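## Task

Put the thin slip sheet so it lies flat on the bottom of the gray crate, then set the finned heat sink on top of it with its fins facing up. Afterwards release everything, return every tool you used to the exact stand slot it came from, and move the arm well away from the tools. The heat sink is too wide for grip50, and a locked-on tool is treated as part of the arm.

## Robot and tools

Robot: one 7-joint Flexiv Rizon4 arm on a table, ending in a tool changer. Three tools hang in a stand: grip50 (small parallel gripper, 50 mm max opening), grip85 (85 mm gripper) and cup (suction). Only one tool can be on the arm at a time; tool_id in results reads grip50, grip85, cup or none.

Frames: the scene frame has its origin on the table top under the arm base, +z up, +y to the left when looking along +x. Results report end_effector_position (m) and end_effector_quat_wxyz of the changer face center, plus velocities, in this frame (readings get less exact at long reach). The changer face has its own axes: z points out away from the arm; both grippers close along face x. Offsets from the face center in mm (face x, y, z): grip50 grip point (0, -25, 180); grip85 grip point (0, 0, 173) closed, 13 mm closer when fully open; cup rim center (0, 0, 175).

execute_actions(actions): a list of actions; each action is a table of up to 15 rows, one row per 1/30 s step; missing rows repeat the last. A row is 14 numbers, each in [-1, 1]: dx, dy, dz, rx, ry, rz, tool/lock, grip50_position, grip50_force_limit, grip50_speed, grip85_position, grip85_force_limit, grip85_speed, cup_suction. The first six are an offset (not a pose) of the changer face, in the face's own axes, measured from the face pose at the start of that action (for the first action of a call, the last reported pose). Every row counts from that same start, not from the previous row. Scale: 1.0 = 0.6 m or 180 degrees; rx, ry, rz form one rotation vector. Each step is clipped to 70 mm and 16 degrees from the measured pose, so large offsets need several actions. Optionally 7 more numbers in [0, 1] scale each joint's stiffness (base to wrist order), persisting until changed. An empty list just returns state and images.

move(target, speed, blocking): target is one such row; its first six numbers are an offset from the pose in the latest result that shows one, followed by tool numbers. speed in m/s, 0.002 to 0.5 (default 0.25); rotation up to twice that in rad/s. Path lasts 0.5 to 10 s, straight line, no collision slowing; the real face can lag, stray or overshoot speed, especially near full reach. Faster moves and targets deeper past contact push harder. Result adds a 'move:' line: done, off_target, moving, held or fault, plus limits (paced = pose clipped; held = clearance check blocked steps, after which the arm can lurch fast) and distance to target. blocking=false returns after 0.5 s; then use wait or stop before other motion.
wait(seconds 0-10): lets time pass holding the last command. stop(): brakes a running move. zoom_image(camera, region [x0,y0,x1,y1] pixels, max 504x504) on cam_head_left or cam_head_right (both 896x504). read_manual gives licence text only. finished_scene(scene) ends the current scene irreversibly; the goal must hold afterwards, and its result gives the next task.

Tool numbers: lock >0 locks the changer onto a plate touching its face, <0 unlocks (about 1 s); 0 keeps the last command. Gripper position: grip50 +1 open 50 mm, pads meet near -0.65; grip85 +1 open 85 mm, pads meet near -0.8. To grip send -1 and keep it, then confirm object_status = 2 (0 moving, 1 stopped opening, 2 stopped closing, 3 reached target or pads met; thin objects may read 3). Force limit -1 to +1 maps 20 N to 185 N (grip50) or 235 N (grip85); speed -1 to +1 maps about 20 to 150 mm/s. New force or speed applies only with a position change of at least 0.01. Measured counts: about 3 = open; grip50 opening = (250 - counts) x 0.202 mm; grip85 78 = 60 mm, 130 = 40 mm, 180 = 20 mm, 230 = pads touching. cup_suction >0.01 on, otherwise off and vented; it persists between actions. cup_suction_measured 1 means full vacuum; cup_part_present turns 1 at 0.50, back to 0 below 0.45. Seal the whole rim on a smooth flat area away from edges and holes; the cup contracts up to 12 mm when holding. Release by placing, switching suction off and rising 15 mm. Tool readings show n/a until that tool is on and ready.

Tool changes: align the face to the plate within about 1 mm and 1 degree; when plate_near = 1, lock +1 and wait for locked = 1. The plate fits only with face -y toward the fork's open side. After locking the tool boots (readings n/a); a gripper closes then opens fully, dropping anything between its fingers. To remove: lift 10-30 mm (about 20), then slide at least 110 mm along face -y out of the fork, then lift. Return along the reverse path; when in_stand = 1, hold still, send lock -1, wait for unlocked = 1. Unlocking anywhere else is refused (unlock_refused = 1). Slots are 180 mm apart; fork arms sit 40-70 mm either side along face x, their ends 45 mm toward the open side, tops 18 mm below a hung plate face. Changer face is 63 mm wide; contact block extends 46 mm on -y, lock motor 58 mm on +y.

Limits and cautions: contact torque at a joint's load limit (waist, shoulder 107; upper arm roll, elbow 55.6; forearm roll, wrist pitch, wrist roll 33.9 N m, held weight included) or any external force of 200 N halts the arm 10 s. 'pose unreachable' means the clearance check altered a command. Holding loads heats motors (warning at 65 C, brake stop at 80 C). Loose objects may get nudged occasionally. Never knock anything off the table; avoid drops, slips, slams and hard pushes; move smoothly. The grip85 or cup must handle the heat sink.

Each tool is called after ">>>" by a JSON object that holds its "fn" and its "kwargs", one argument or row to a line.

## Session

I'll start by looking at the current state and camera images.

>>> {"fn": "execute_actions", "kwargs": {
  "actions": []
}}

Scene clock: 0.00 s.
end_effector_position=(+0.4367, -0.0110, +0.3659) locked=0 unlocked=1 plate_near=0 in_stand=0 unlock_refused=0 tool_id=none grip50_position_measured=n/a grip50_object_status=n/a grip85_position_measured=n/a grip85_object_status=n/a cup_suction_measured=n/a cup_part_present=n/a end_effector_quat_wxyz=(+0.002, +1.000, -0.012, -0.000) end_effector_velocity=(-0.000, -0.000, -0.000) end_effector_angular_velocity=(-0.000, +0.000, +0.001)
Joint positions: [ 0.209 -0.106  0.047  2.368 -0.008  0.899  0.264]
Joint velocities: [-0.     0.    -0.     0.    -0.     0.    -0.001]
Joint torques (N m, as the joint torque sensors report them, + toward a larger angle): no reading
Motor temperatures (°C, as the motors report them): [30 31 31 35 35 33 35]
Hand target: +0.437, -0.011, +0.366; +0.002, +1.000, -0.012, -0.000
Joint stiffness scale: [1. 1. 1. 1. 1. 1. 1.]

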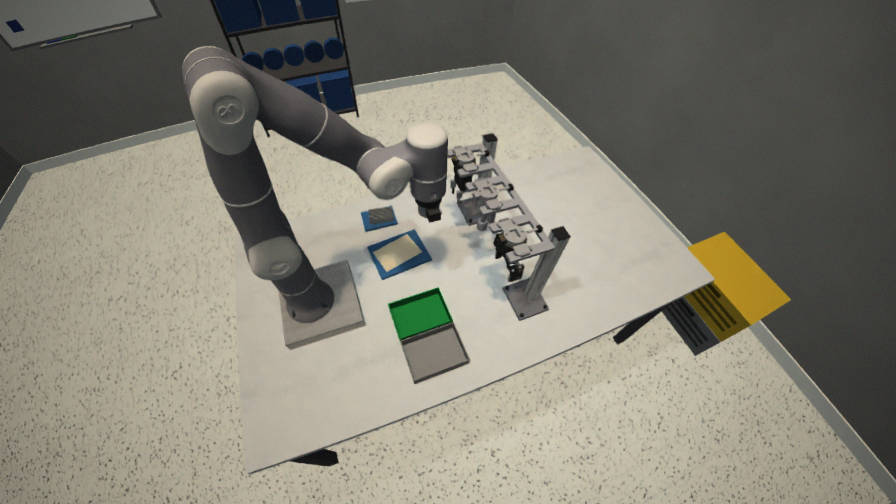

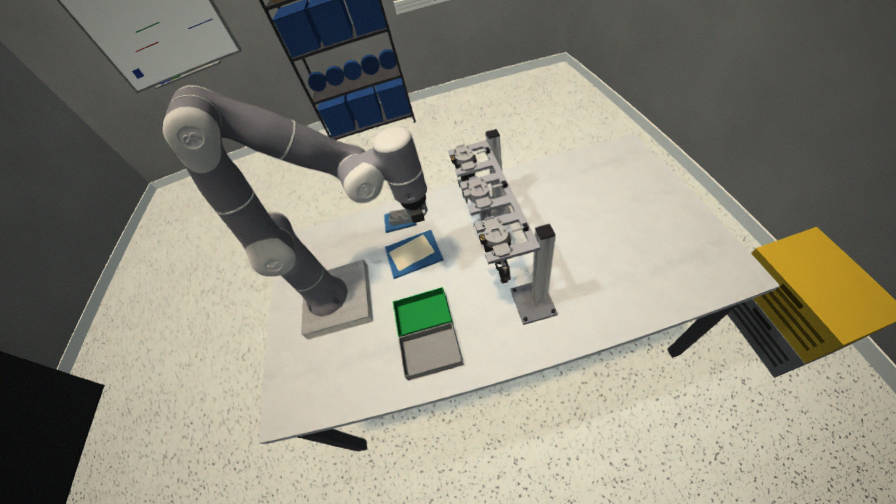

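>>> {"fn": "zoom_image", "kwargs": {
  "camera": "cam_head_left",
  "region": [420, 120, 600, 330]
}}

>>> {"fn": "zoom_image", "kwargs": {
  "camera": "cam_head_right",
  "region": [420, 120, 600, 330]
}}

>>> {"fn": "zoom_image", "kwargs": {
  "camera": "cam_head_left",
  "region": [340, 190, 490, 390]
}}

>>> {"fn": "zoom_image", "kwargs": {
  "camera": "cam_head_right",
  "region": [340, 190, 490, 390]
}}

Region (420, 120, 600, 330) of cam_head_left's 896x504 image, scaled by 2.400, with more detail than that image has; it fills the left 432 columns of this view, and the rest is white.

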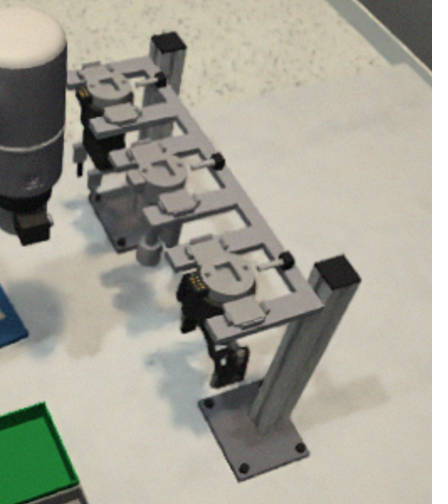

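Region (420, 120, 600, 330) of cam_head_right's 896x504 image, scaled by 2.400, with more detail than that image has; it fills the left 432 columns of this view, and the rest is white.

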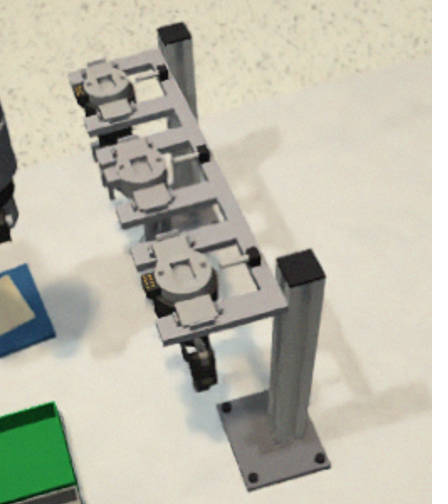

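Region (340, 190, 490, 390) of cam_head_left's 896x504 image, scaled by 2.520, with more detail than that image has; it fills the left 378 columns of this view, and the rest is white.

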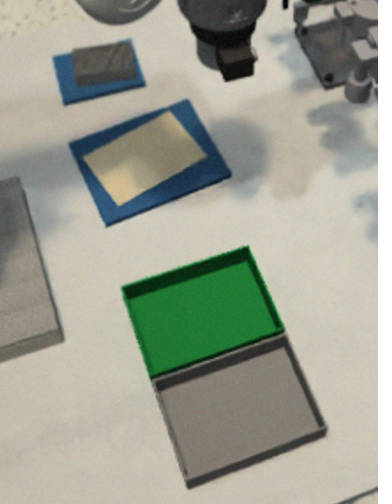

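Region (340, 190, 490, 390) of cam_head_right's 896x504 image, scaled by 2.520, with more detail than that image has; it fills the left 378 columns of this view, and the rest is white.

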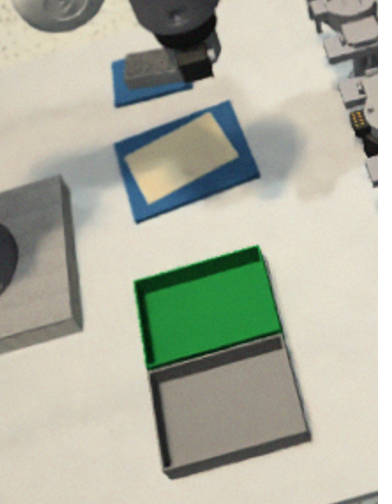

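>>> {"fn": "zoom_image", "kwargs": {
  "camera": "cam_head_left",
  "region": [440, 130, 530, 220]
}}

>>> {"fn": "zoom_image", "kwargs": {
  "camera": "cam_head_left",
  "region": [480, 200, 570, 290]
}}

>>> {"fn": "zoom_image", "kwargs": {
  "camera": "cam_head_right",
  "region": [440, 130, 530, 220]
}}

>>> {"fn": "zoom_image", "kwargs": {
  "camera": "cam_head_right",
  "region": [465, 200, 555, 290]
}}

Region (440, 130, 530, 220) of cam_head_left's 896x504 image, scaled by 5.600, with more detail than that image has.

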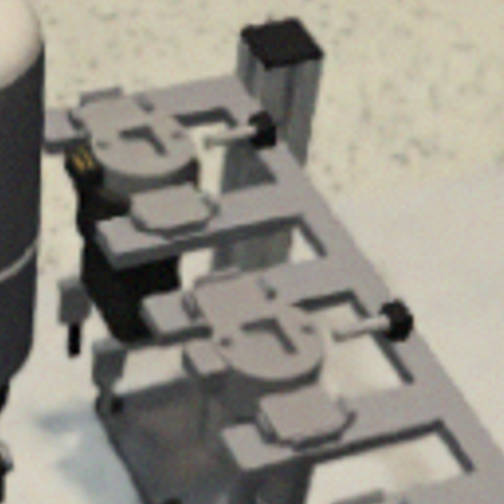

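Region (480, 200, 570, 290) of cam_head_left's 896x504 image, scaled by 5.600, with more detail than that image has.

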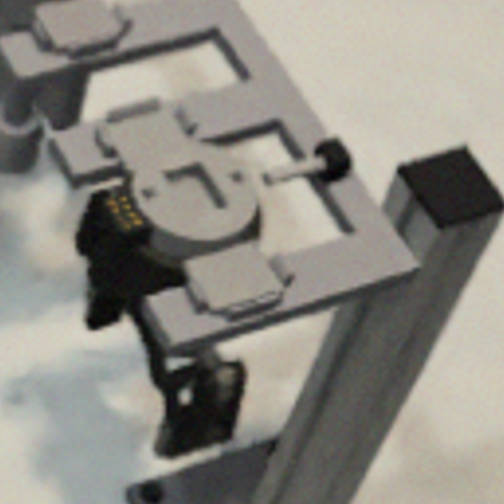

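Region (440, 130, 530, 220) of cam_head_right's 896x504 image, scaled by 5.600, with more detail than that image has.

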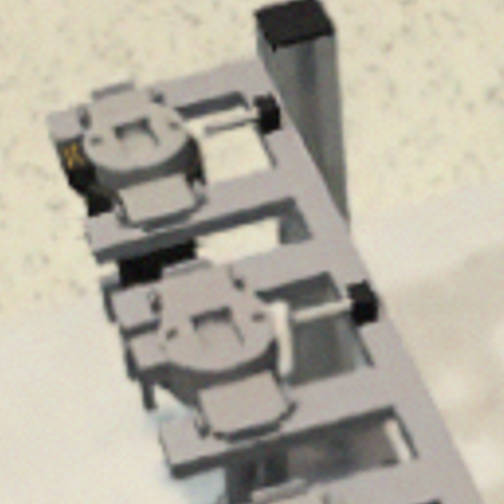

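Region (465, 200, 555, 290) of cam_head_right's 896x504 image, scaled by 5.600, with more detail than that image has.

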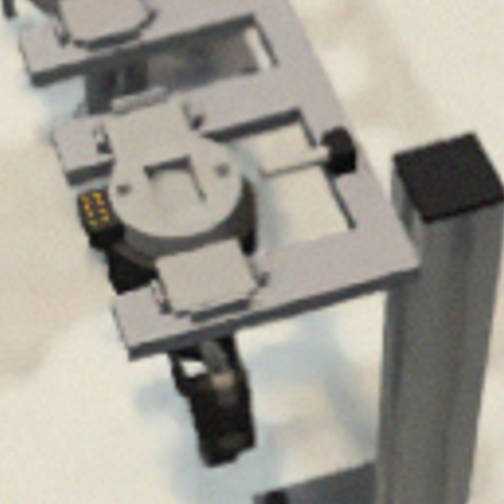

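>>> {"fn": "move", "kwargs": {
  "target": [0.3252, -0.0157, -0.1235, 0, 0, -0.5012, 0, 1, 0, 0, 1, 0, 0, 0],
  "speed": 0.4
}}

Scene clock: 6.90 s.
end_effector_position=(+0.6319, -0.0063, +0.4409) locked=0 unlocked=1 plate_near=0 in_stand=0 unlock_refused=0 tool_id=none grip50_position_measured=n/a grip50_object_status=n/a grip85_position_measured=n/a grip85_object_status=n/a cup_suction_measured=n/a cup_part_present=n/a end_effector_quat_wxyz=(+0.002, +0.714, +0.700, -0.002) end_effector_velocity=(+0.000, -0.000, +0.000) end_effector_angular_velocity=(+0.000, +0.000, +0.003)
Joint positions: [ 0.088 -0.413  0.119  1.701 -0.056  0.537 -1.345]
Joint velocities: [-0.    -0.    -0.    -0.001  0.    -0.001 -0.003]
Joint torques (N m, as the joint torque sensors report them, + toward a larger angle): [ -1.56  47.56   2.75 -29.17  -3.95   3.56  -0.69]
Motor temperatures (°C, as the motors report them): [30 31 31 36 35 33 35]
Hand target: +0.632, -0.006, +0.441; +0.001, +0.714, +0.700, -0.002
Off the commanded pose: 0.001 m, 0 deg.
Joint stiffness scale: [1. 1. 1. 1. 1. 1. 1.]
move: done

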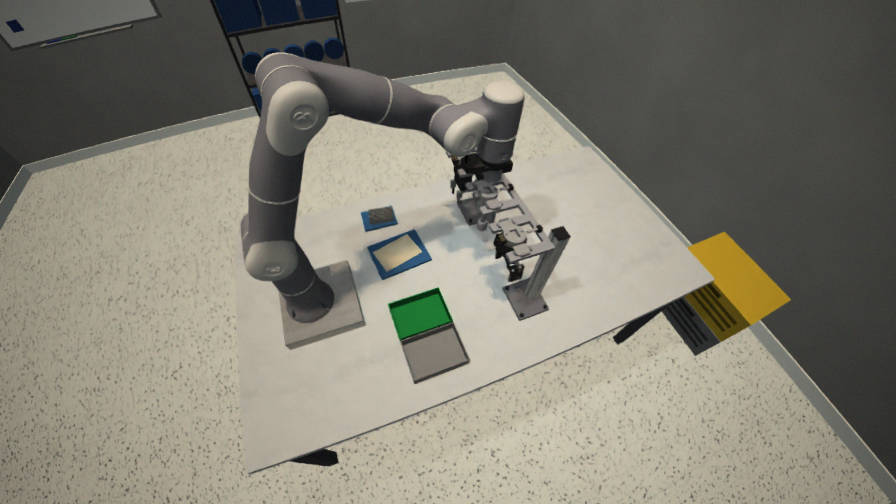

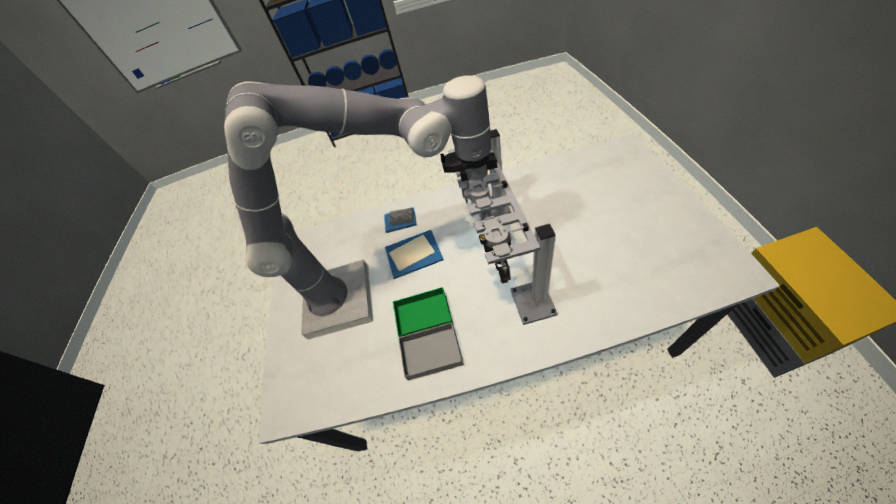

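>>> {"fn": "zoom_image", "kwargs": {
  "camera": "cam_head_left",
  "region": [450, 140, 530, 220]
}}

>>> {"fn": "zoom_image", "kwargs": {
  "camera": "cam_head_right",
  "region": [440, 140, 520, 220]
}}

Region (450, 140, 530, 220) of cam_head_left's 896x504 image, scaled by 6.300, with more detail than that image has.

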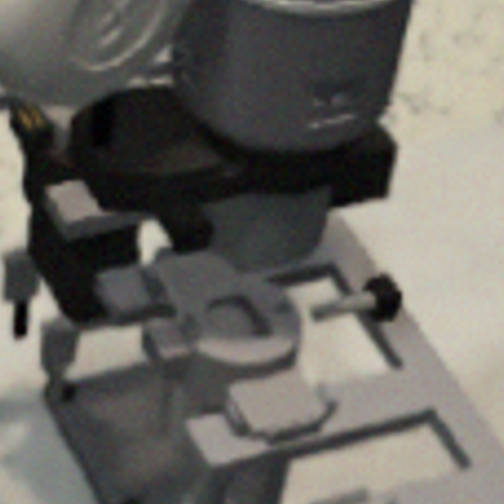

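Region (440, 140, 520, 220) of cam_head_right's 896x504 image, scaled by 6.300, with more detail than that image has.

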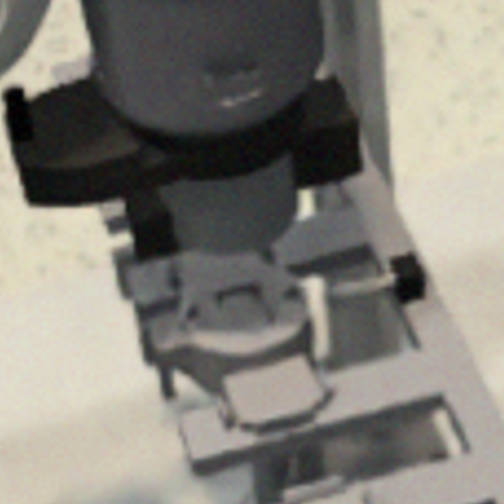

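>>> {"fn": "move", "kwargs": {
  "target": [0.0059, -0.0016, 0.0731, 0, 0.0014, 0, 0, 1, 0, 0, 1, 0, 0, 0],
  "speed": 0.1
}}

>>> {"fn": "zoom_image", "kwargs": {
  "camera": "cam_head_left",
  "region": [460, 160, 520, 220]
}}

>>> {"fn": "zoom_image", "kwargs": {
  "camera": "cam_head_right",
  "region": [450, 160, 510, 220]
}}

Scene clock: 9.30 s.
end_effector_position=(+0.6311, -0.0029, +0.3971) locked=0 unlocked=1 plate_near=0 in_stand=0 unlock_refused=0 tool_id=none grip50_position_measured=n/a grip50_object_status=n/a grip85_position_measured=n/a grip85_object_status=n/a cup_suction_measured=n/a cup_part_present=n/a end_effector_quat_wxyz=(-0.000, +0.714, +0.700, -0.000) end_effector_velocity=(+0.000, +0.000, -0.000) end_effector_angular_velocity=(-0.000, -0.001, +0.002)
Joint positions: [ 0.095 -0.467  0.116  1.749 -0.06   0.64  -1.338]
Joint velocities: [ 0.    -0.     0.     0.    -0.     0.001 -0.001]
Joint torques (N m, as the joint torque sensors report them, + toward a larger angle): [  1.36  48.72   1.14 -26.78  -4.57   5.08   1.18]
Motor temperatures (°C, as the motors report them): [30 32 31 36 35 33 35]
Hand target: +0.631, -0.003, +0.397; +0.000, +0.714, +0.700, -0.000
Off the commanded pose: 0.000 m, 0 deg.
Joint stiffness scale: [1. 1. 1. 1. 1. 1. 1.]
move: done

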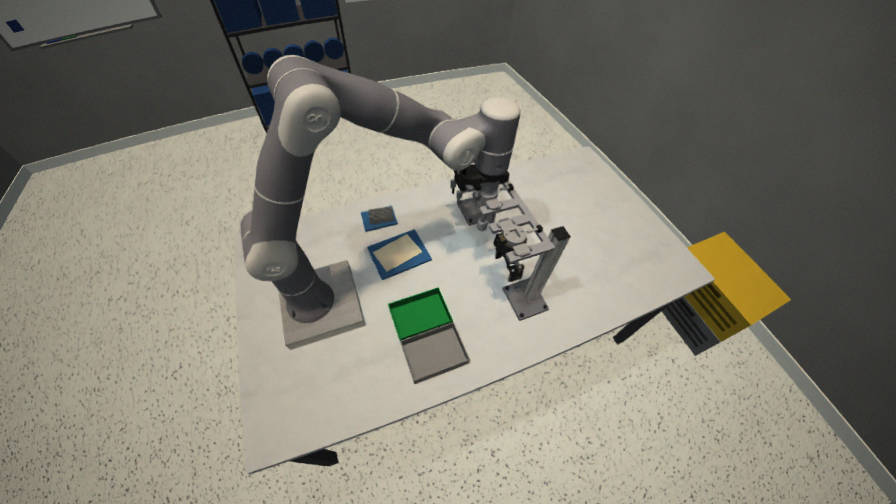

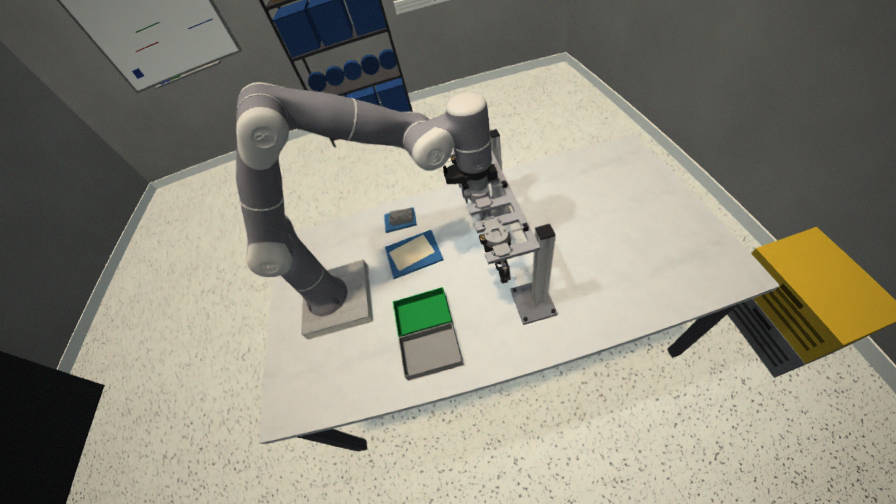

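Region (460, 160, 520, 220) of cam_head_left's 896x504 image, scaled by 8.400, with more detail than that image has.

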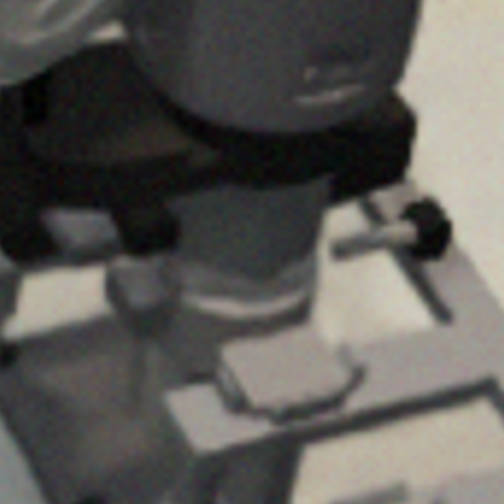

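Region (450, 160, 510, 220) of cam_head_right's 896x504 image, scaled by 8.400, with more detail than that image has.

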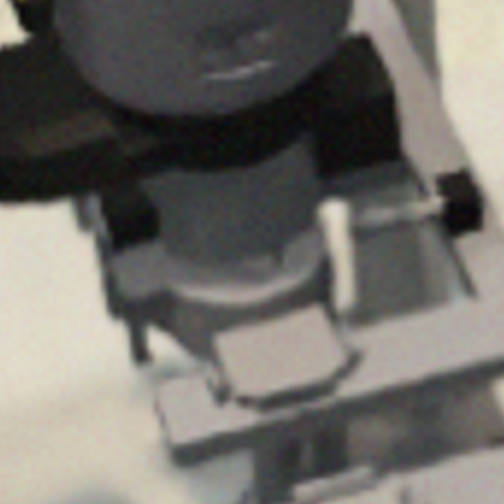

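>>> {"fn": "execute_actions", "kwargs": {
  "actions": [
    [[0,0,0.002,0,0,0,0,1,0,0,1,0,0,0],[0,0,0.004,0,0,0,0,1,0,0,1,0,0,0],[0,0,0.006,0,0,0,0,1,0,0,1,0,0,0],[0,0,0.008,0,0,0,0,1,0,0,1,0,0,0],[0,0,0.010,0,0,0,0,1,0,0,1,0,0,0],[0,0,0.012,0,0,0,0,1,0,0,1,0,0,0],[0,0,0.0133,0,0,0,0,1,0,0,1,0,0,0]],
    [[0,0,0.001,0,0,0,0,1,0,0,1,0,0,0],[0,0,0.002,0,0,0,0,1,0,0,1,0,0,0],[0,0,0.003,0,0,0,0,1,0,0,1,0,0,0],[0,0,0.004,0,0,0,0,1,0,0,1,0,0,0],[0,0,0.005,0,0,0,0,1,0,0,1,0,0,0]],
    [[0,0,0.001,0,0,0,0,1,0,0,1,0,0,0],[0,0,0.002,0,0,0,0,1,0,0,1,0,0,0],[0,0,0.003,0,0,0,0,1,0,0,1,0,0,0],[0,0,0.004,0,0,0,0,1,0,0,1,0,0,0],[0,0,0.005,0,0,0,0,1,0,0,1,0,0,0]],
    [[0,0,0.001,0,0,0,0,1,0,0,1,0,0,0],[0,0,0.002,0,0,0,0,1,0,0,1,0,0,0],[0,0,0.003,0,0,0,0,1,0,0,1,0,0,0],[0,0,0.004,0,0,0,0,1,0,0,1,0,0,0],[0,0,0.005,0,0,0,0,1,0,0,1,0,0,0]]
  ]
}}

Scene clock: 12.40 s.
end_effector_position=(+0.6354, -0.0025, +0.3923) locked=0 unlocked=1 plate_near=0 in_stand=0 unlock_refused=0 tool_id=none grip50_position_measured=n/a grip50_object_status=n/a grip85_position_measured=n/a grip85_object_status=n/a cup_suction_measured=n/a cup_part_present=n/a end_effector_quat_wxyz=(+0.008, +0.713, +0.701, +0.008) end_effector_velocity=(+0.000, -0.000, +0.000) end_effector_angular_velocity=(+0.000, -0.001, -0.000)
Joint positions: [ 0.095 -0.478  0.115  1.755 -0.067  0.68  -1.337]
Joint velocities: [-0.     0.    -0.    -0.001  0.    -0.    -0.   ]
Joint torques (N m, as the joint torque sensors report them, + toward a larger angle): [ -0.03  31.22   1.6  -18.49  -3.13   3.87   1.09]
Motor temperatures (°C, as the motors report them): [30 32 31 37 35 33 35]
Hand target: +0.634, -0.003, +0.389; +0.006, +0.713, +0.701, +0.006
Off the commanded pose: 0.003 m, 0 deg.
Joint stiffness scale: [1. 1. 1. 1. 1. 1. 1.]
Step readings (end_effector_position; steps 1 to 15: 1st action; 16 to 30: 2nd action; 31 to 45: 3rd action; 46 to 60: 4th action):
0: (+0.6311, -0.0029, +0.3971)
1: (+0.6312, -0.0029, +0.3969)
2: (+0.6312, -0.0029, +0.3963)
4: (+0.6311, -0.0030, +0.3942)
8: (+0.6321, -0.0029, +0.3922)
15: (+0.6322, -0.0028, +0.3922)
16: (+0.6323, -0.0028, +0.3925)
17: (+0.6324, -0.0028, +0.3924)
19: (+0.6328, -0.0028, +0.3923)
23: (+0.6333, -0.0027, +0.3922)
30: (+0.6333, -0.0027, +0.3922)
31: (+0.6334, -0.0027, +0.3925)
32: (+0.6334, -0.0027, +0.3925)
34: (+0.6338, -0.0027, +0.3924)
38: (+0.6343, -0.0026, +0.3923)
45: (+0.6343, -0.0026, +0.3923)
46: (+0.6344, -0.0026, +0.3925)
47: (+0.6345, -0.0026, +0.3925)
49: (+0.6349, -0.0026, +0.3924)
53: (+0.6354, -0.0025, +0.3923)
60: end_effector_position above

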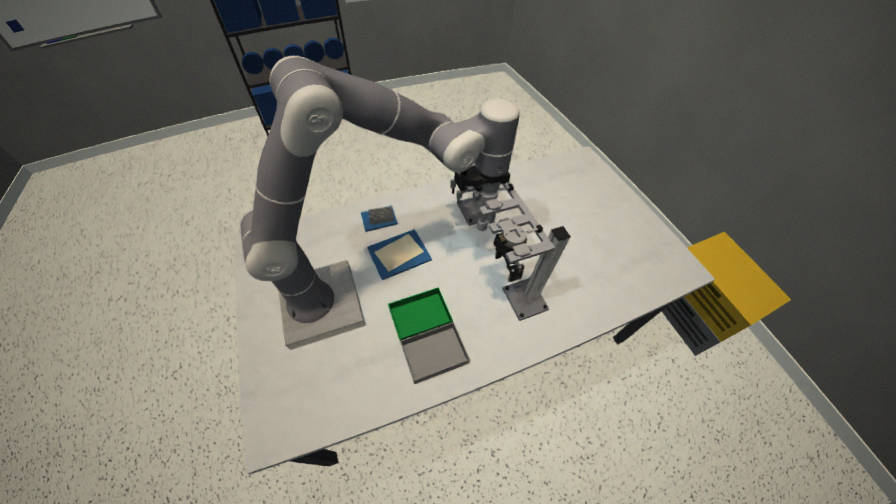

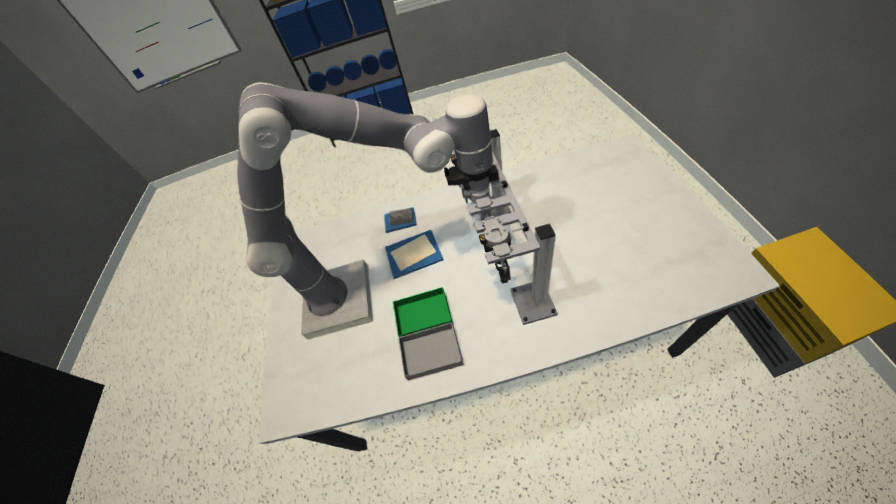

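>>> {"fn": "execute_actions", "kwargs": {
  "actions": [
    [[0,0,-0.002,0.002,0,0,0,1,0,0,1,0,0,0],[0,0,-0.004,0.004,0,0.0004,0,1,0,0,1,0,0,0],[0,0,-0.0055,0.006,0,0.0009,0,1,0,0,1,0,0,0],[-0.0015,-0.0015,-0.0055,0.0072,0,0.0009,0,1,0,0,1,0,0,0],[-0.003,-0.003,-0.0055,0.0072,0,0.0009,0,1,0,0,1,0,0,0],[-0.0045,-0.0045,-0.0055,0.0072,0,0.0009,0,1,0,0,1,0,0,0],[-0.006,-0.006,-0.0055,0.0072,0,0.0009,0,1,0,0,1,0,0,0],[-0.0075,-0.0075,-0.0055,0.0072,0,0.0009,0,1,0,0,1,0,0,0],[-0.0092,-0.0091,-0.0055,0.0072,0,0.0009,0,1,0,0,1,0,0,0]]
  ]
}}

>>> {"fn": "zoom_image", "kwargs": {
  "camera": "cam_head_left",
  "region": [460, 160, 520, 220]
}}

>>> {"fn": "zoom_image", "kwargs": {
  "camera": "cam_head_right",
  "region": [450, 160, 510, 220]
}}

Scene clock: 14.63 s.
end_effector_position=(+0.6298, -0.0078, +0.3954) locked=0 unlocked=1 plate_near=0 in_stand=0 unlock_refused=0 tool_id=none grip50_position_measured=n/a grip50_object_status=n/a grip85_position_measured=n/a grip85_object_status=n/a cup_suction_measured=n/a cup_part_present=n/a end_effector_quat_wxyz=(-0.001, +0.714, +0.700, +0.000) end_effector_velocity=(-0.001, -0.001, -0.000) end_effector_angular_velocity=(-0.000, +0.001, +0.001)
Joint positions: [ 0.086 -0.467  0.117  1.755 -0.06   0.645 -1.346]
Joint velocities: [-0.001  0.001 -0.     0.002 -0.     0.    -0.001]
Joint torques (N m, as the joint torque sensors report them, + toward a larger angle): [ -1.88  49.41   2.61 -27.1   -3.71   5.06  -0.53]
Motor temperatures (°C, as the motors report them): [30 32 31 37 35 33 35]
Hand target: +0.630, -0.008, +0.395; -0.001, +0.714, +0.700, +0.001
Off the commanded pose: 0.000 m, 0 deg.
Joint stiffness scale: [1. 1. 1. 1. 1. 1. 1.]
Step readings (end_effector_position):
0: (+0.6354, -0.0025, +0.3923)
1: (+0.6356, -0.0025, +0.3928)
2: (+0.6354, -0.0025, +0.3931)
4: (+0.6351, -0.0026, +0.3945)
8: (+0.6323, -0.0054, +0.3955)
15: end_effector_position above

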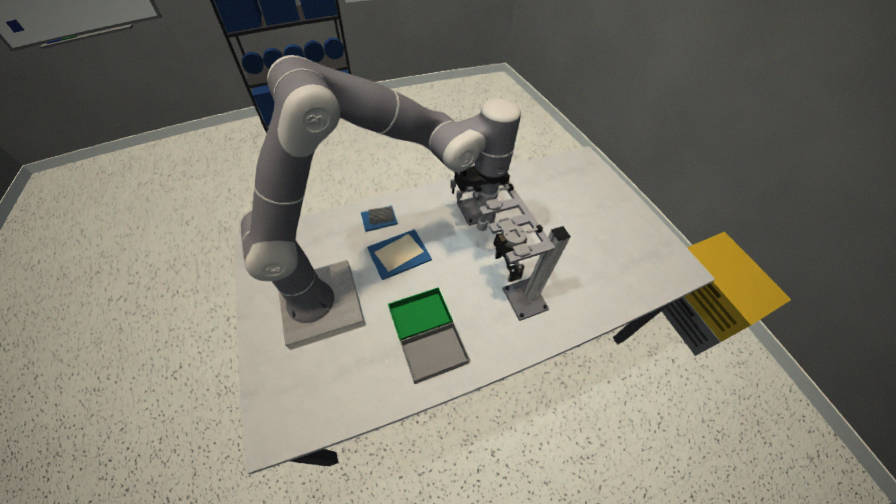

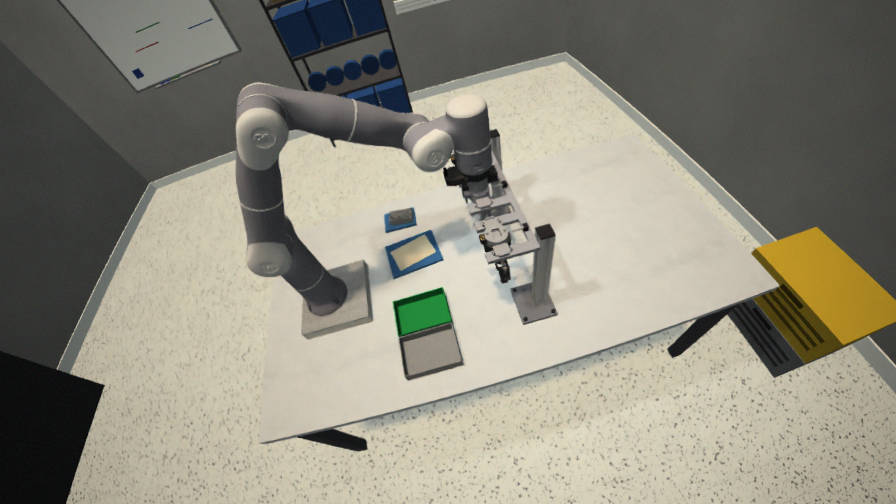

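Region (460, 160, 520, 220) of cam_head_left's 896x504 image, scaled by 8.400, with more detail than that image has.

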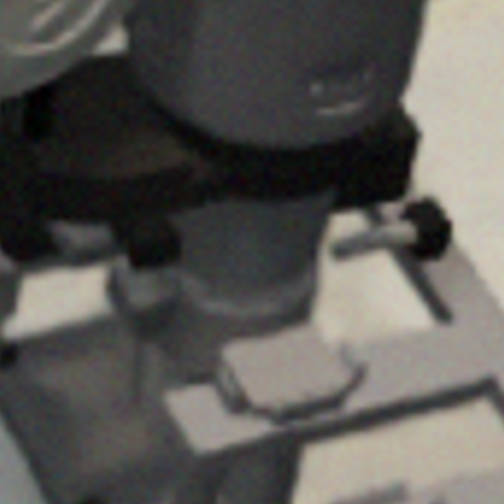

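Region (450, 160, 510, 220) of cam_head_right's 896x504 image, scaled by 8.400, with more detail than that image has.

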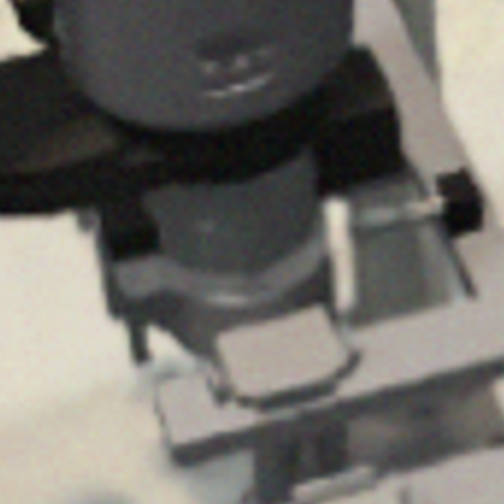

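>>> {"fn": "execute_actions", "kwargs": {
  "actions": [
    [[0,0.0015,0.001,0,0,0,0,1,0,0,1,0,0,0],[0,0.0015,0.002,0,0,0,0,1,0,0,1,0,0,0],[0,0.0015,0.003,0,0,0,0,1,0,0,1,0,0,0],[0,0.0015,0.004,0,0,0,0,1,0,0,1,0,0,0],[0,0.0015,0.005,0,0,0,0,1,0,0,1,0,0,0],[0,0.0015,0.006,0,0,0,0,1,0,0,1,0,0,0],[0,0.0015,0.007,0,0,0,0,1,0,0,1,0,0,0],[0,0.0015,0.008,0,0,0,0,1,0,0,1,0,0,0]]
  ]
}}

Scene clock: 15.53 s.
end_effector_position=(+0.6306, -0.0079, +0.3907) locked=0 unlocked=1 plate_near=0 in_stand=0 unlock_refused=0 tool_id=none grip50_position_measured=n/a grip50_object_status=n/a grip85_position_measured=n/a grip85_object_status=n/a cup_suction_measured=n/a cup_part_present=n/a end_effector_quat_wxyz=(-0.001, +0.714, +0.700, +0.000) end_effector_velocity=(+0.000, +0.000, +0.000) end_effector_angular_velocity=(+0.000, -0.001, +0.001)
Joint positions: [ 0.086 -0.475  0.117  1.756 -0.06   0.654 -1.346]
Joint velocities: [ 0.    -0.     0.001 -0.    -0.     0.001 -0.001]
Joint torques (N m, as the joint torque sensors report them, + toward a larger angle): [  1.13  48.46   1.13 -26.47  -4.52   5.24   0.86]
Motor temperatures (°C, as the motors report them): [30 32 31 37 35 33 35]
Hand target: +0.631, -0.008, +0.391; -0.001, +0.714, +0.700, +0.000
Off the commanded pose: 0.000 m, 0 deg.
Joint stiffness scale: [1. 1. 1. 1. 1. 1. 1.]
Step readings (end_effector_position):
0: (+0.6297, -0.0079, +0.3954)
1: (+0.6299, -0.0078, +0.3953)
2: (+0.6303, -0.0078, +0.3950)
4: (+0.6305, -0.0079, +0.3939)
8: (+0.6306, -0.0079, +0.3916)
15: end_effector_position above

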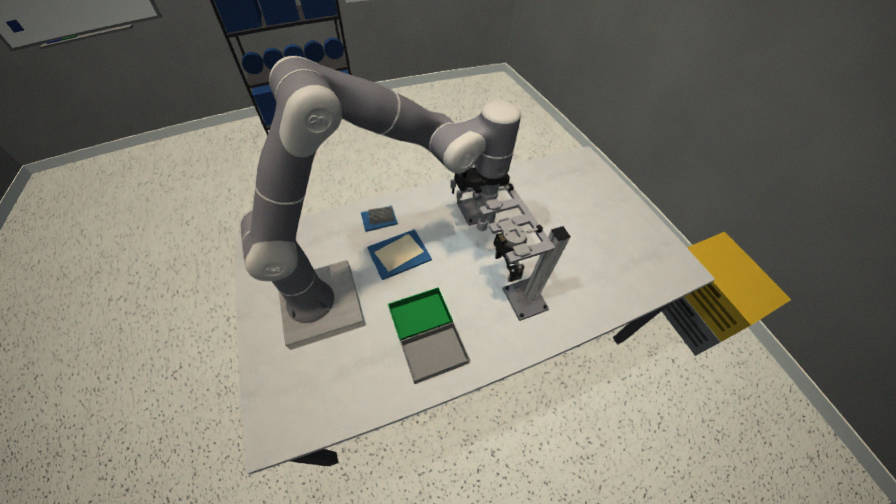

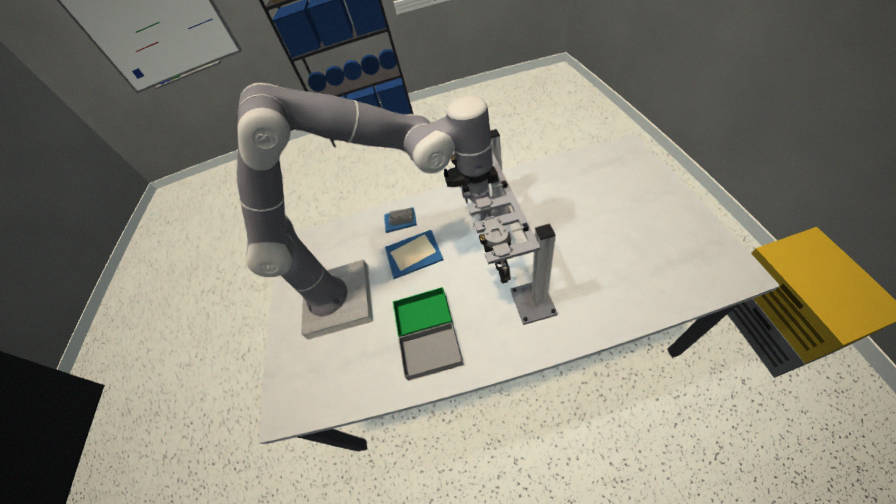

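>>> {"fn": "execute_actions", "kwargs": {
  "actions": [
    [[0,0,0.001,0,0,0,0,1,0,0,1,0,0,0],[0,0,0.002,0,0,0,0,1,0,0,1,0,0,0],[0,0,0.003,0,0,0,0,1,0,0,1,0,0,0],[0,0,0.004,0,0,0,0,1,0,0,1,0,0,0],[0,0,0.005,0,0,0,0,1,0,0,1,0,0,0],[0,0,0.006,0,0,0,0,1,0,0,1,0,0,0],[0,0,0.007,0,0,0,0,1,0,0,1,0,0,0],[0,0,0.008,0,0,0,0,1,0,0,1,0,0,0],[0,0,0.009,0,0,0,0,1,0,0,1,0,0,0]]
  ]
}}

Scene clock: 16.33 s.
end_effector_position=(+0.6306, -0.0079, +0.3853) locked=0 unlocked=1 plate_near=0 in_stand=1 unlock_refused=0 tool_id=none grip50_position_measured=n/a grip50_object_status=n/a grip85_position_measured=n/a grip85_object_status=n/a cup_suction_measured=n/a cup_part_present=n/a end_effector_quat_wxyz=(-0.001, +0.714, +0.700, +0.000) end_effector_velocity=(+0.000, -0.000, +0.000) end_effector_angular_velocity=(-0.000, -0.001, +0.000)
Joint positions: [ 0.087 -0.483  0.116  1.76  -0.061  0.666 -1.346]
Joint velocities: [-0.    -0.    -0.    -0.    -0.     0.001 -0.001]
Joint torques (N m, as the joint torque sensors report them, + toward a larger angle): [  1.32  48.76   1.16 -26.59  -4.44   5.14   1.18]
Motor temperatures (°C, as the motors report them): [30 32 31 37 35 33 35]
Hand target: +0.631, -0.008, +0.385; -0.001, +0.714, +0.700, +0.000
Off the commanded pose: 0.000 m, 0 deg.
Joint stiffness scale: [1. 1. 1. 1. 1. 1. 1.]
Step readings (end_effector_position):
0: (+0.6306, -0.0079, +0.3907)
1: (+0.6307, -0.0079, +0.3906)
2: (+0.6307, -0.0079, +0.3903)
4: (+0.6306, -0.0079, +0.3892)
8: (+0.6306, -0.0079, +0.3868)
15: end_effector_position above

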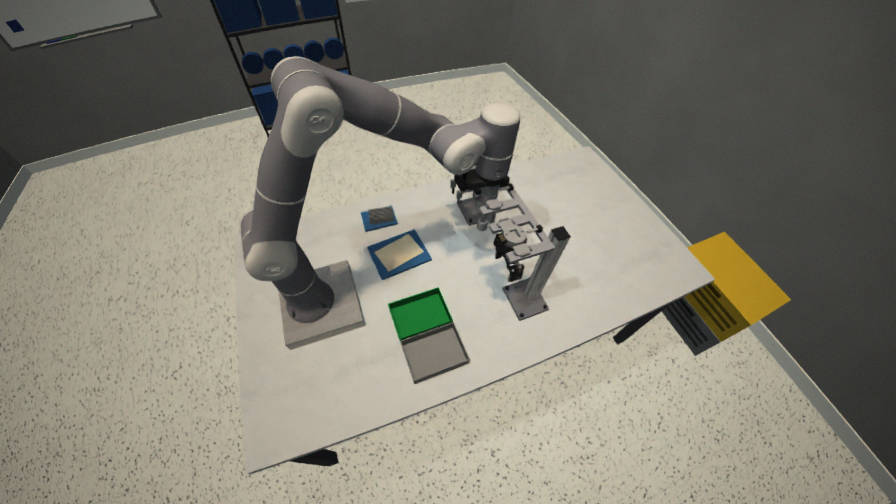

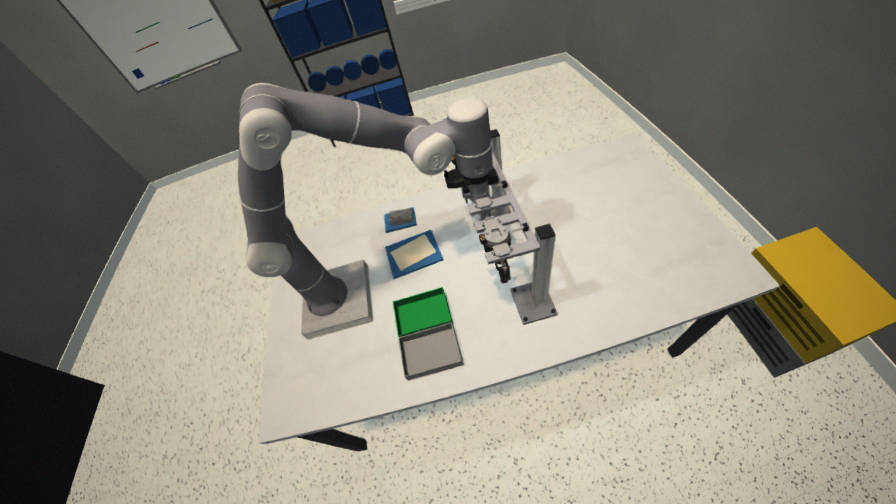

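>>> {"fn": "execute_actions", "kwargs": {
  "actions": [
    [[0,0,0.001,0,0,0,0,1,0,0,1,0,0,0],[0,0,0.002,0,0,0,0,1,0,0,1,0,0,0],[0,0,0.003,0,0,0,0,1,0,0,1,0,0,0],[0,0,0.004,0,0,0,0,1,0,0,1,0,0,0],[0,0,0.005,0,0,0,0,1,0,0,1,0,0,0],[0,0,0.006,0,0,0,0,1,0,0,1,0,0,0],[0,0,0.007,0,0,0,0,1,0,0,1,0,0,0],[0,0,0.0075,0,0,0,0,1,0,0,1,0,0,0]]
  ]
}}

Scene clock: 17.03 s.
end_effector_position=(+0.6309, -0.0079, +0.3817) locked=0 unlocked=1 plate_near=1 in_stand=1 unlock_refused=0 tool_id=none grip50_position_measured=n/a grip50_object_status=n/a grip85_position_measured=n/a grip85_object_status=n/a cup_suction_measured=n/a cup_part_present=n/a end_effector_quat_wxyz=(-0.001, +0.714, +0.700, +0.001) end_effector_velocity=(+0.000, -0.000, +0.000) end_effector_angular_velocity=(-0.000, -0.001, +0.001)
Joint positions: [ 0.087 -0.488  0.115  1.763 -0.062  0.676 -1.346]
Joint velocities: [-0.    -0.    -0.    -0.    -0.     0.001 -0.001]
Joint torques (N m, as the joint torque sensors report them, + toward a larger angle): [  0.63  44.39   1.5  -23.84  -3.89   4.58   1.07]
Motor temperatures (°C, as the motors report them): [30 32 31 37 35 33 35]
Hand target: +0.631, -0.008, +0.381; -0.001, +0.714, +0.700, +0.000
Off the commanded pose: 0.001 m, 0 deg.
Joint stiffness scale: [1. 1. 1. 1. 1. 1. 1.]
Step readings (end_effector_position):
0: (+0.6306, -0.0079, +0.3853)
1: (+0.6306, -0.0079, +0.3852)
2: (+0.6306, -0.0079, +0.3849)
4: (+0.6306, -0.0080, +0.3839)
8: (+0.6306, -0.0079, +0.3817)
15: end_effector_position above

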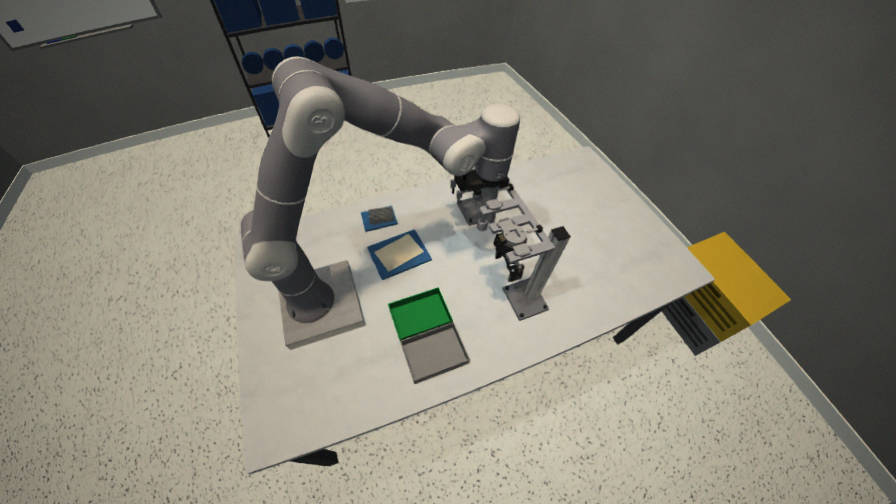

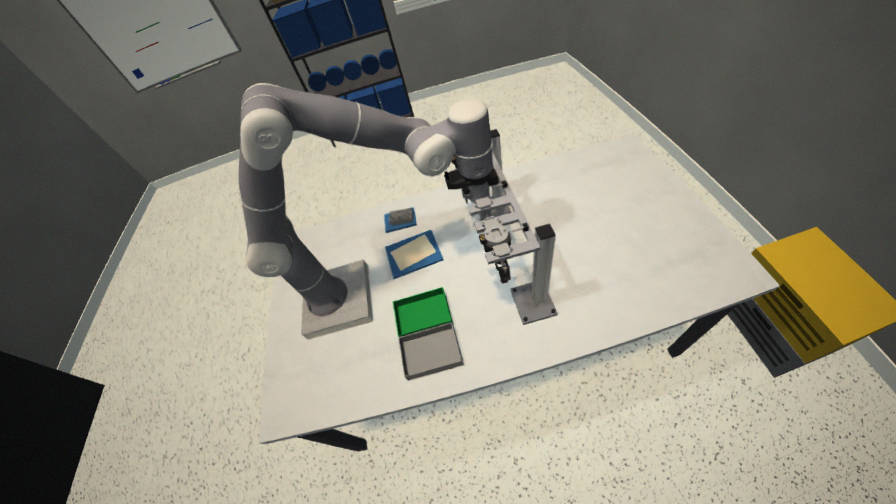

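plate_near is 1, so I'll lock now.

>>> {"fn": "execute_actions", "kwargs": {
  "actions": [
    [[0,0,0.0005,0,0,0,1,1,0,0,1,0,0,0]]
  ]
}}

>>> {"fn": "zoom_image", "kwargs": {
  "camera": "cam_head_left",
  "region": [350, 195, 440, 285]
}}

>>> {"fn": "zoom_image", "kwargs": {
  "camera": "cam_head_right",
  "region": [370, 195, 460, 285]
}}

>>> {"fn": "zoom_image", "kwargs": {
  "camera": "cam_head_left",
  "region": [385, 300, 475, 390]
}}

>>> {"fn": "zoom_image", "kwargs": {
  "camera": "cam_head_right",
  "region": [385, 300, 475, 390]
}}

Scene clock: 17.80 s.
end_effector_position=(+0.6310, -0.0079, +0.3817) locked=0 unlocked=0 plate_near=1 in_stand=1 unlock_refused=0 tool_id=none grip50_position_measured=n/a grip50_object_status=n/a grip85_position_measured=n/a grip85_object_status=n/a cup_suction_measured=n/a cup_part_present=n/a end_effector_quat_wxyz=(-0.000, +0.714, +0.700, +0.001) end_effector_velocity=(-0.000, +0.000, -0.000) end_effector_angular_velocity=(+0.000, +0.001, +0.001)
Joint positions: [ 0.087 -0.488  0.115  1.763 -0.062  0.676 -1.346]
Joint velocities: [-0.     0.     0.     0.     0.001 -0.    -0.001]
Joint torques (N m, as the joint torque sensors report them, + toward a larger angle): [  0.12  46.42   1.82 -25.9   -4.03   4.88   0.29]
Motor temperatures (°C, as the motors report them): [30 32 31 37 35 33 35]
Hand target: +0.631, -0.008, +0.381; -0.001, +0.714, +0.700, +0.001
Off the commanded pose: 0.000 m, 0 deg.
Joint stiffness scale: [1. 1. 1. 1. 1. 1. 1.]
Step readings (end_effector_position):
0: (+0.6309, -0.0079, +0.3817)
1: (+0.6309, -0.0079, +0.3817)
2: (+0.6309, -0.0079, +0.3817)
4: (+0.6310, -0.0079, +0.3817)
8: (+0.6310, -0.0079, +0.3817)
15: end_effector_position above

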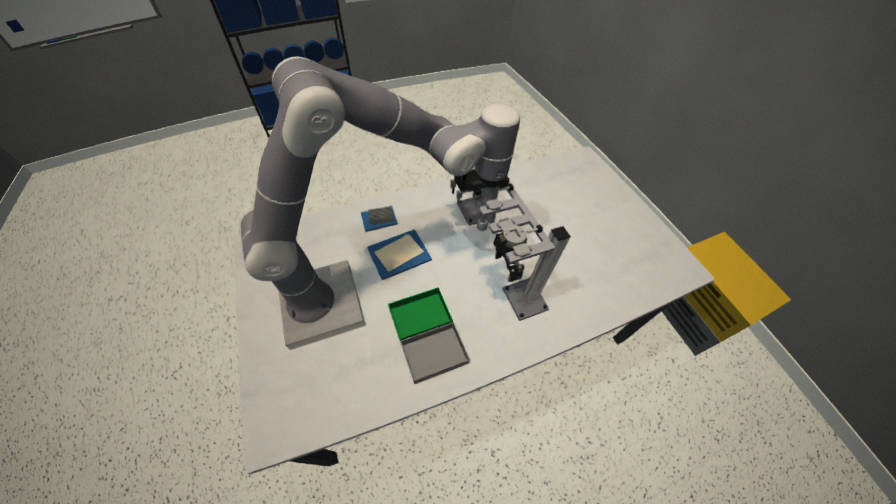

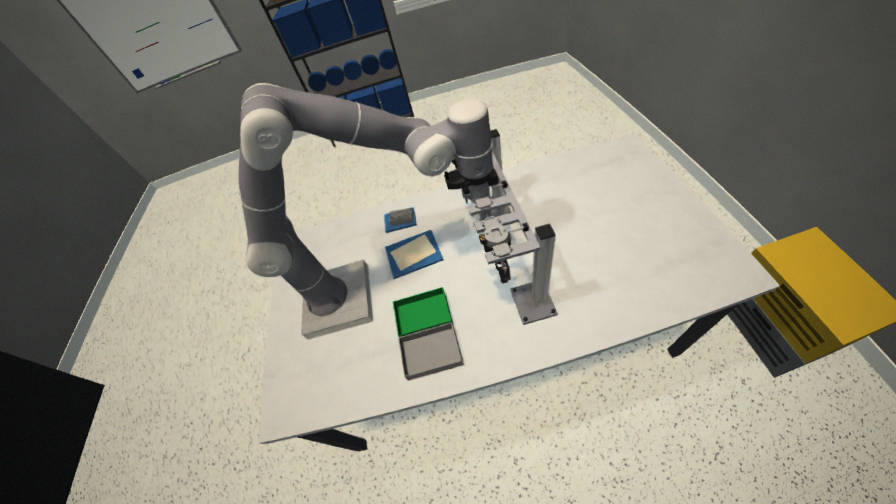

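Region (350, 195, 440, 285) of cam_head_left's 896x504 image, scaled by 5.600, with more detail than that image has.

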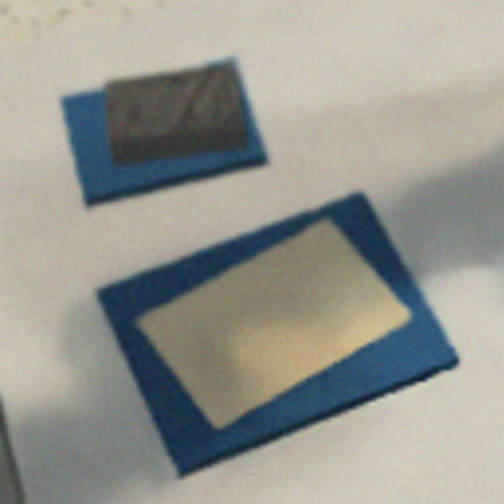

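Region (370, 195, 460, 285) of cam_head_right's 896x504 image, scaled by 5.600, with more detail than that image has.

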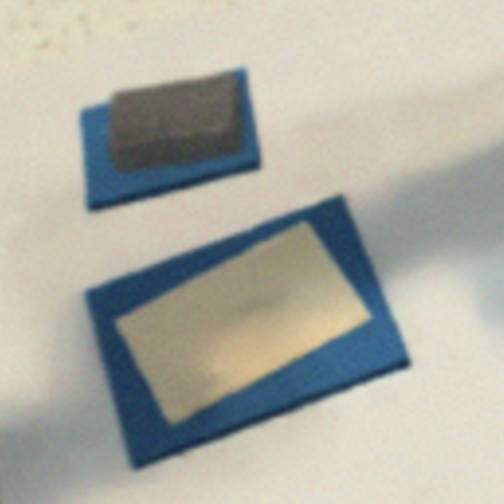

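Region (385, 300, 475, 390) of cam_head_left's 896x504 image, scaled by 5.600, with more detail than that image has.

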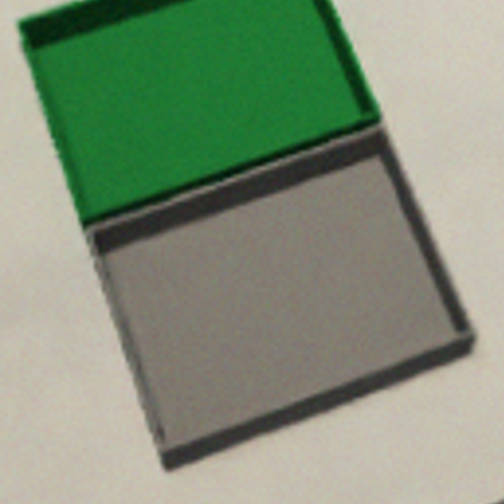

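Region (385, 300, 475, 390) of cam_head_right's 896x504 image, scaled by 5.600, with more detail than that image has.

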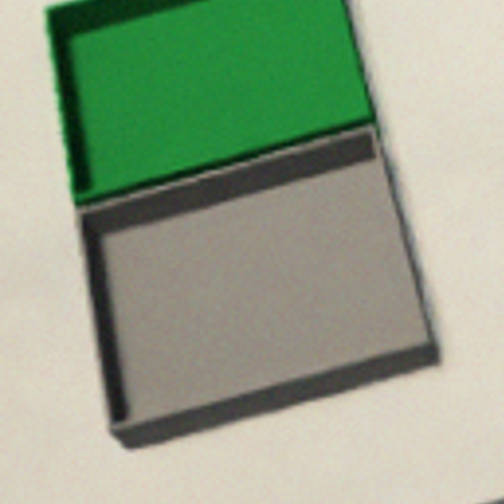

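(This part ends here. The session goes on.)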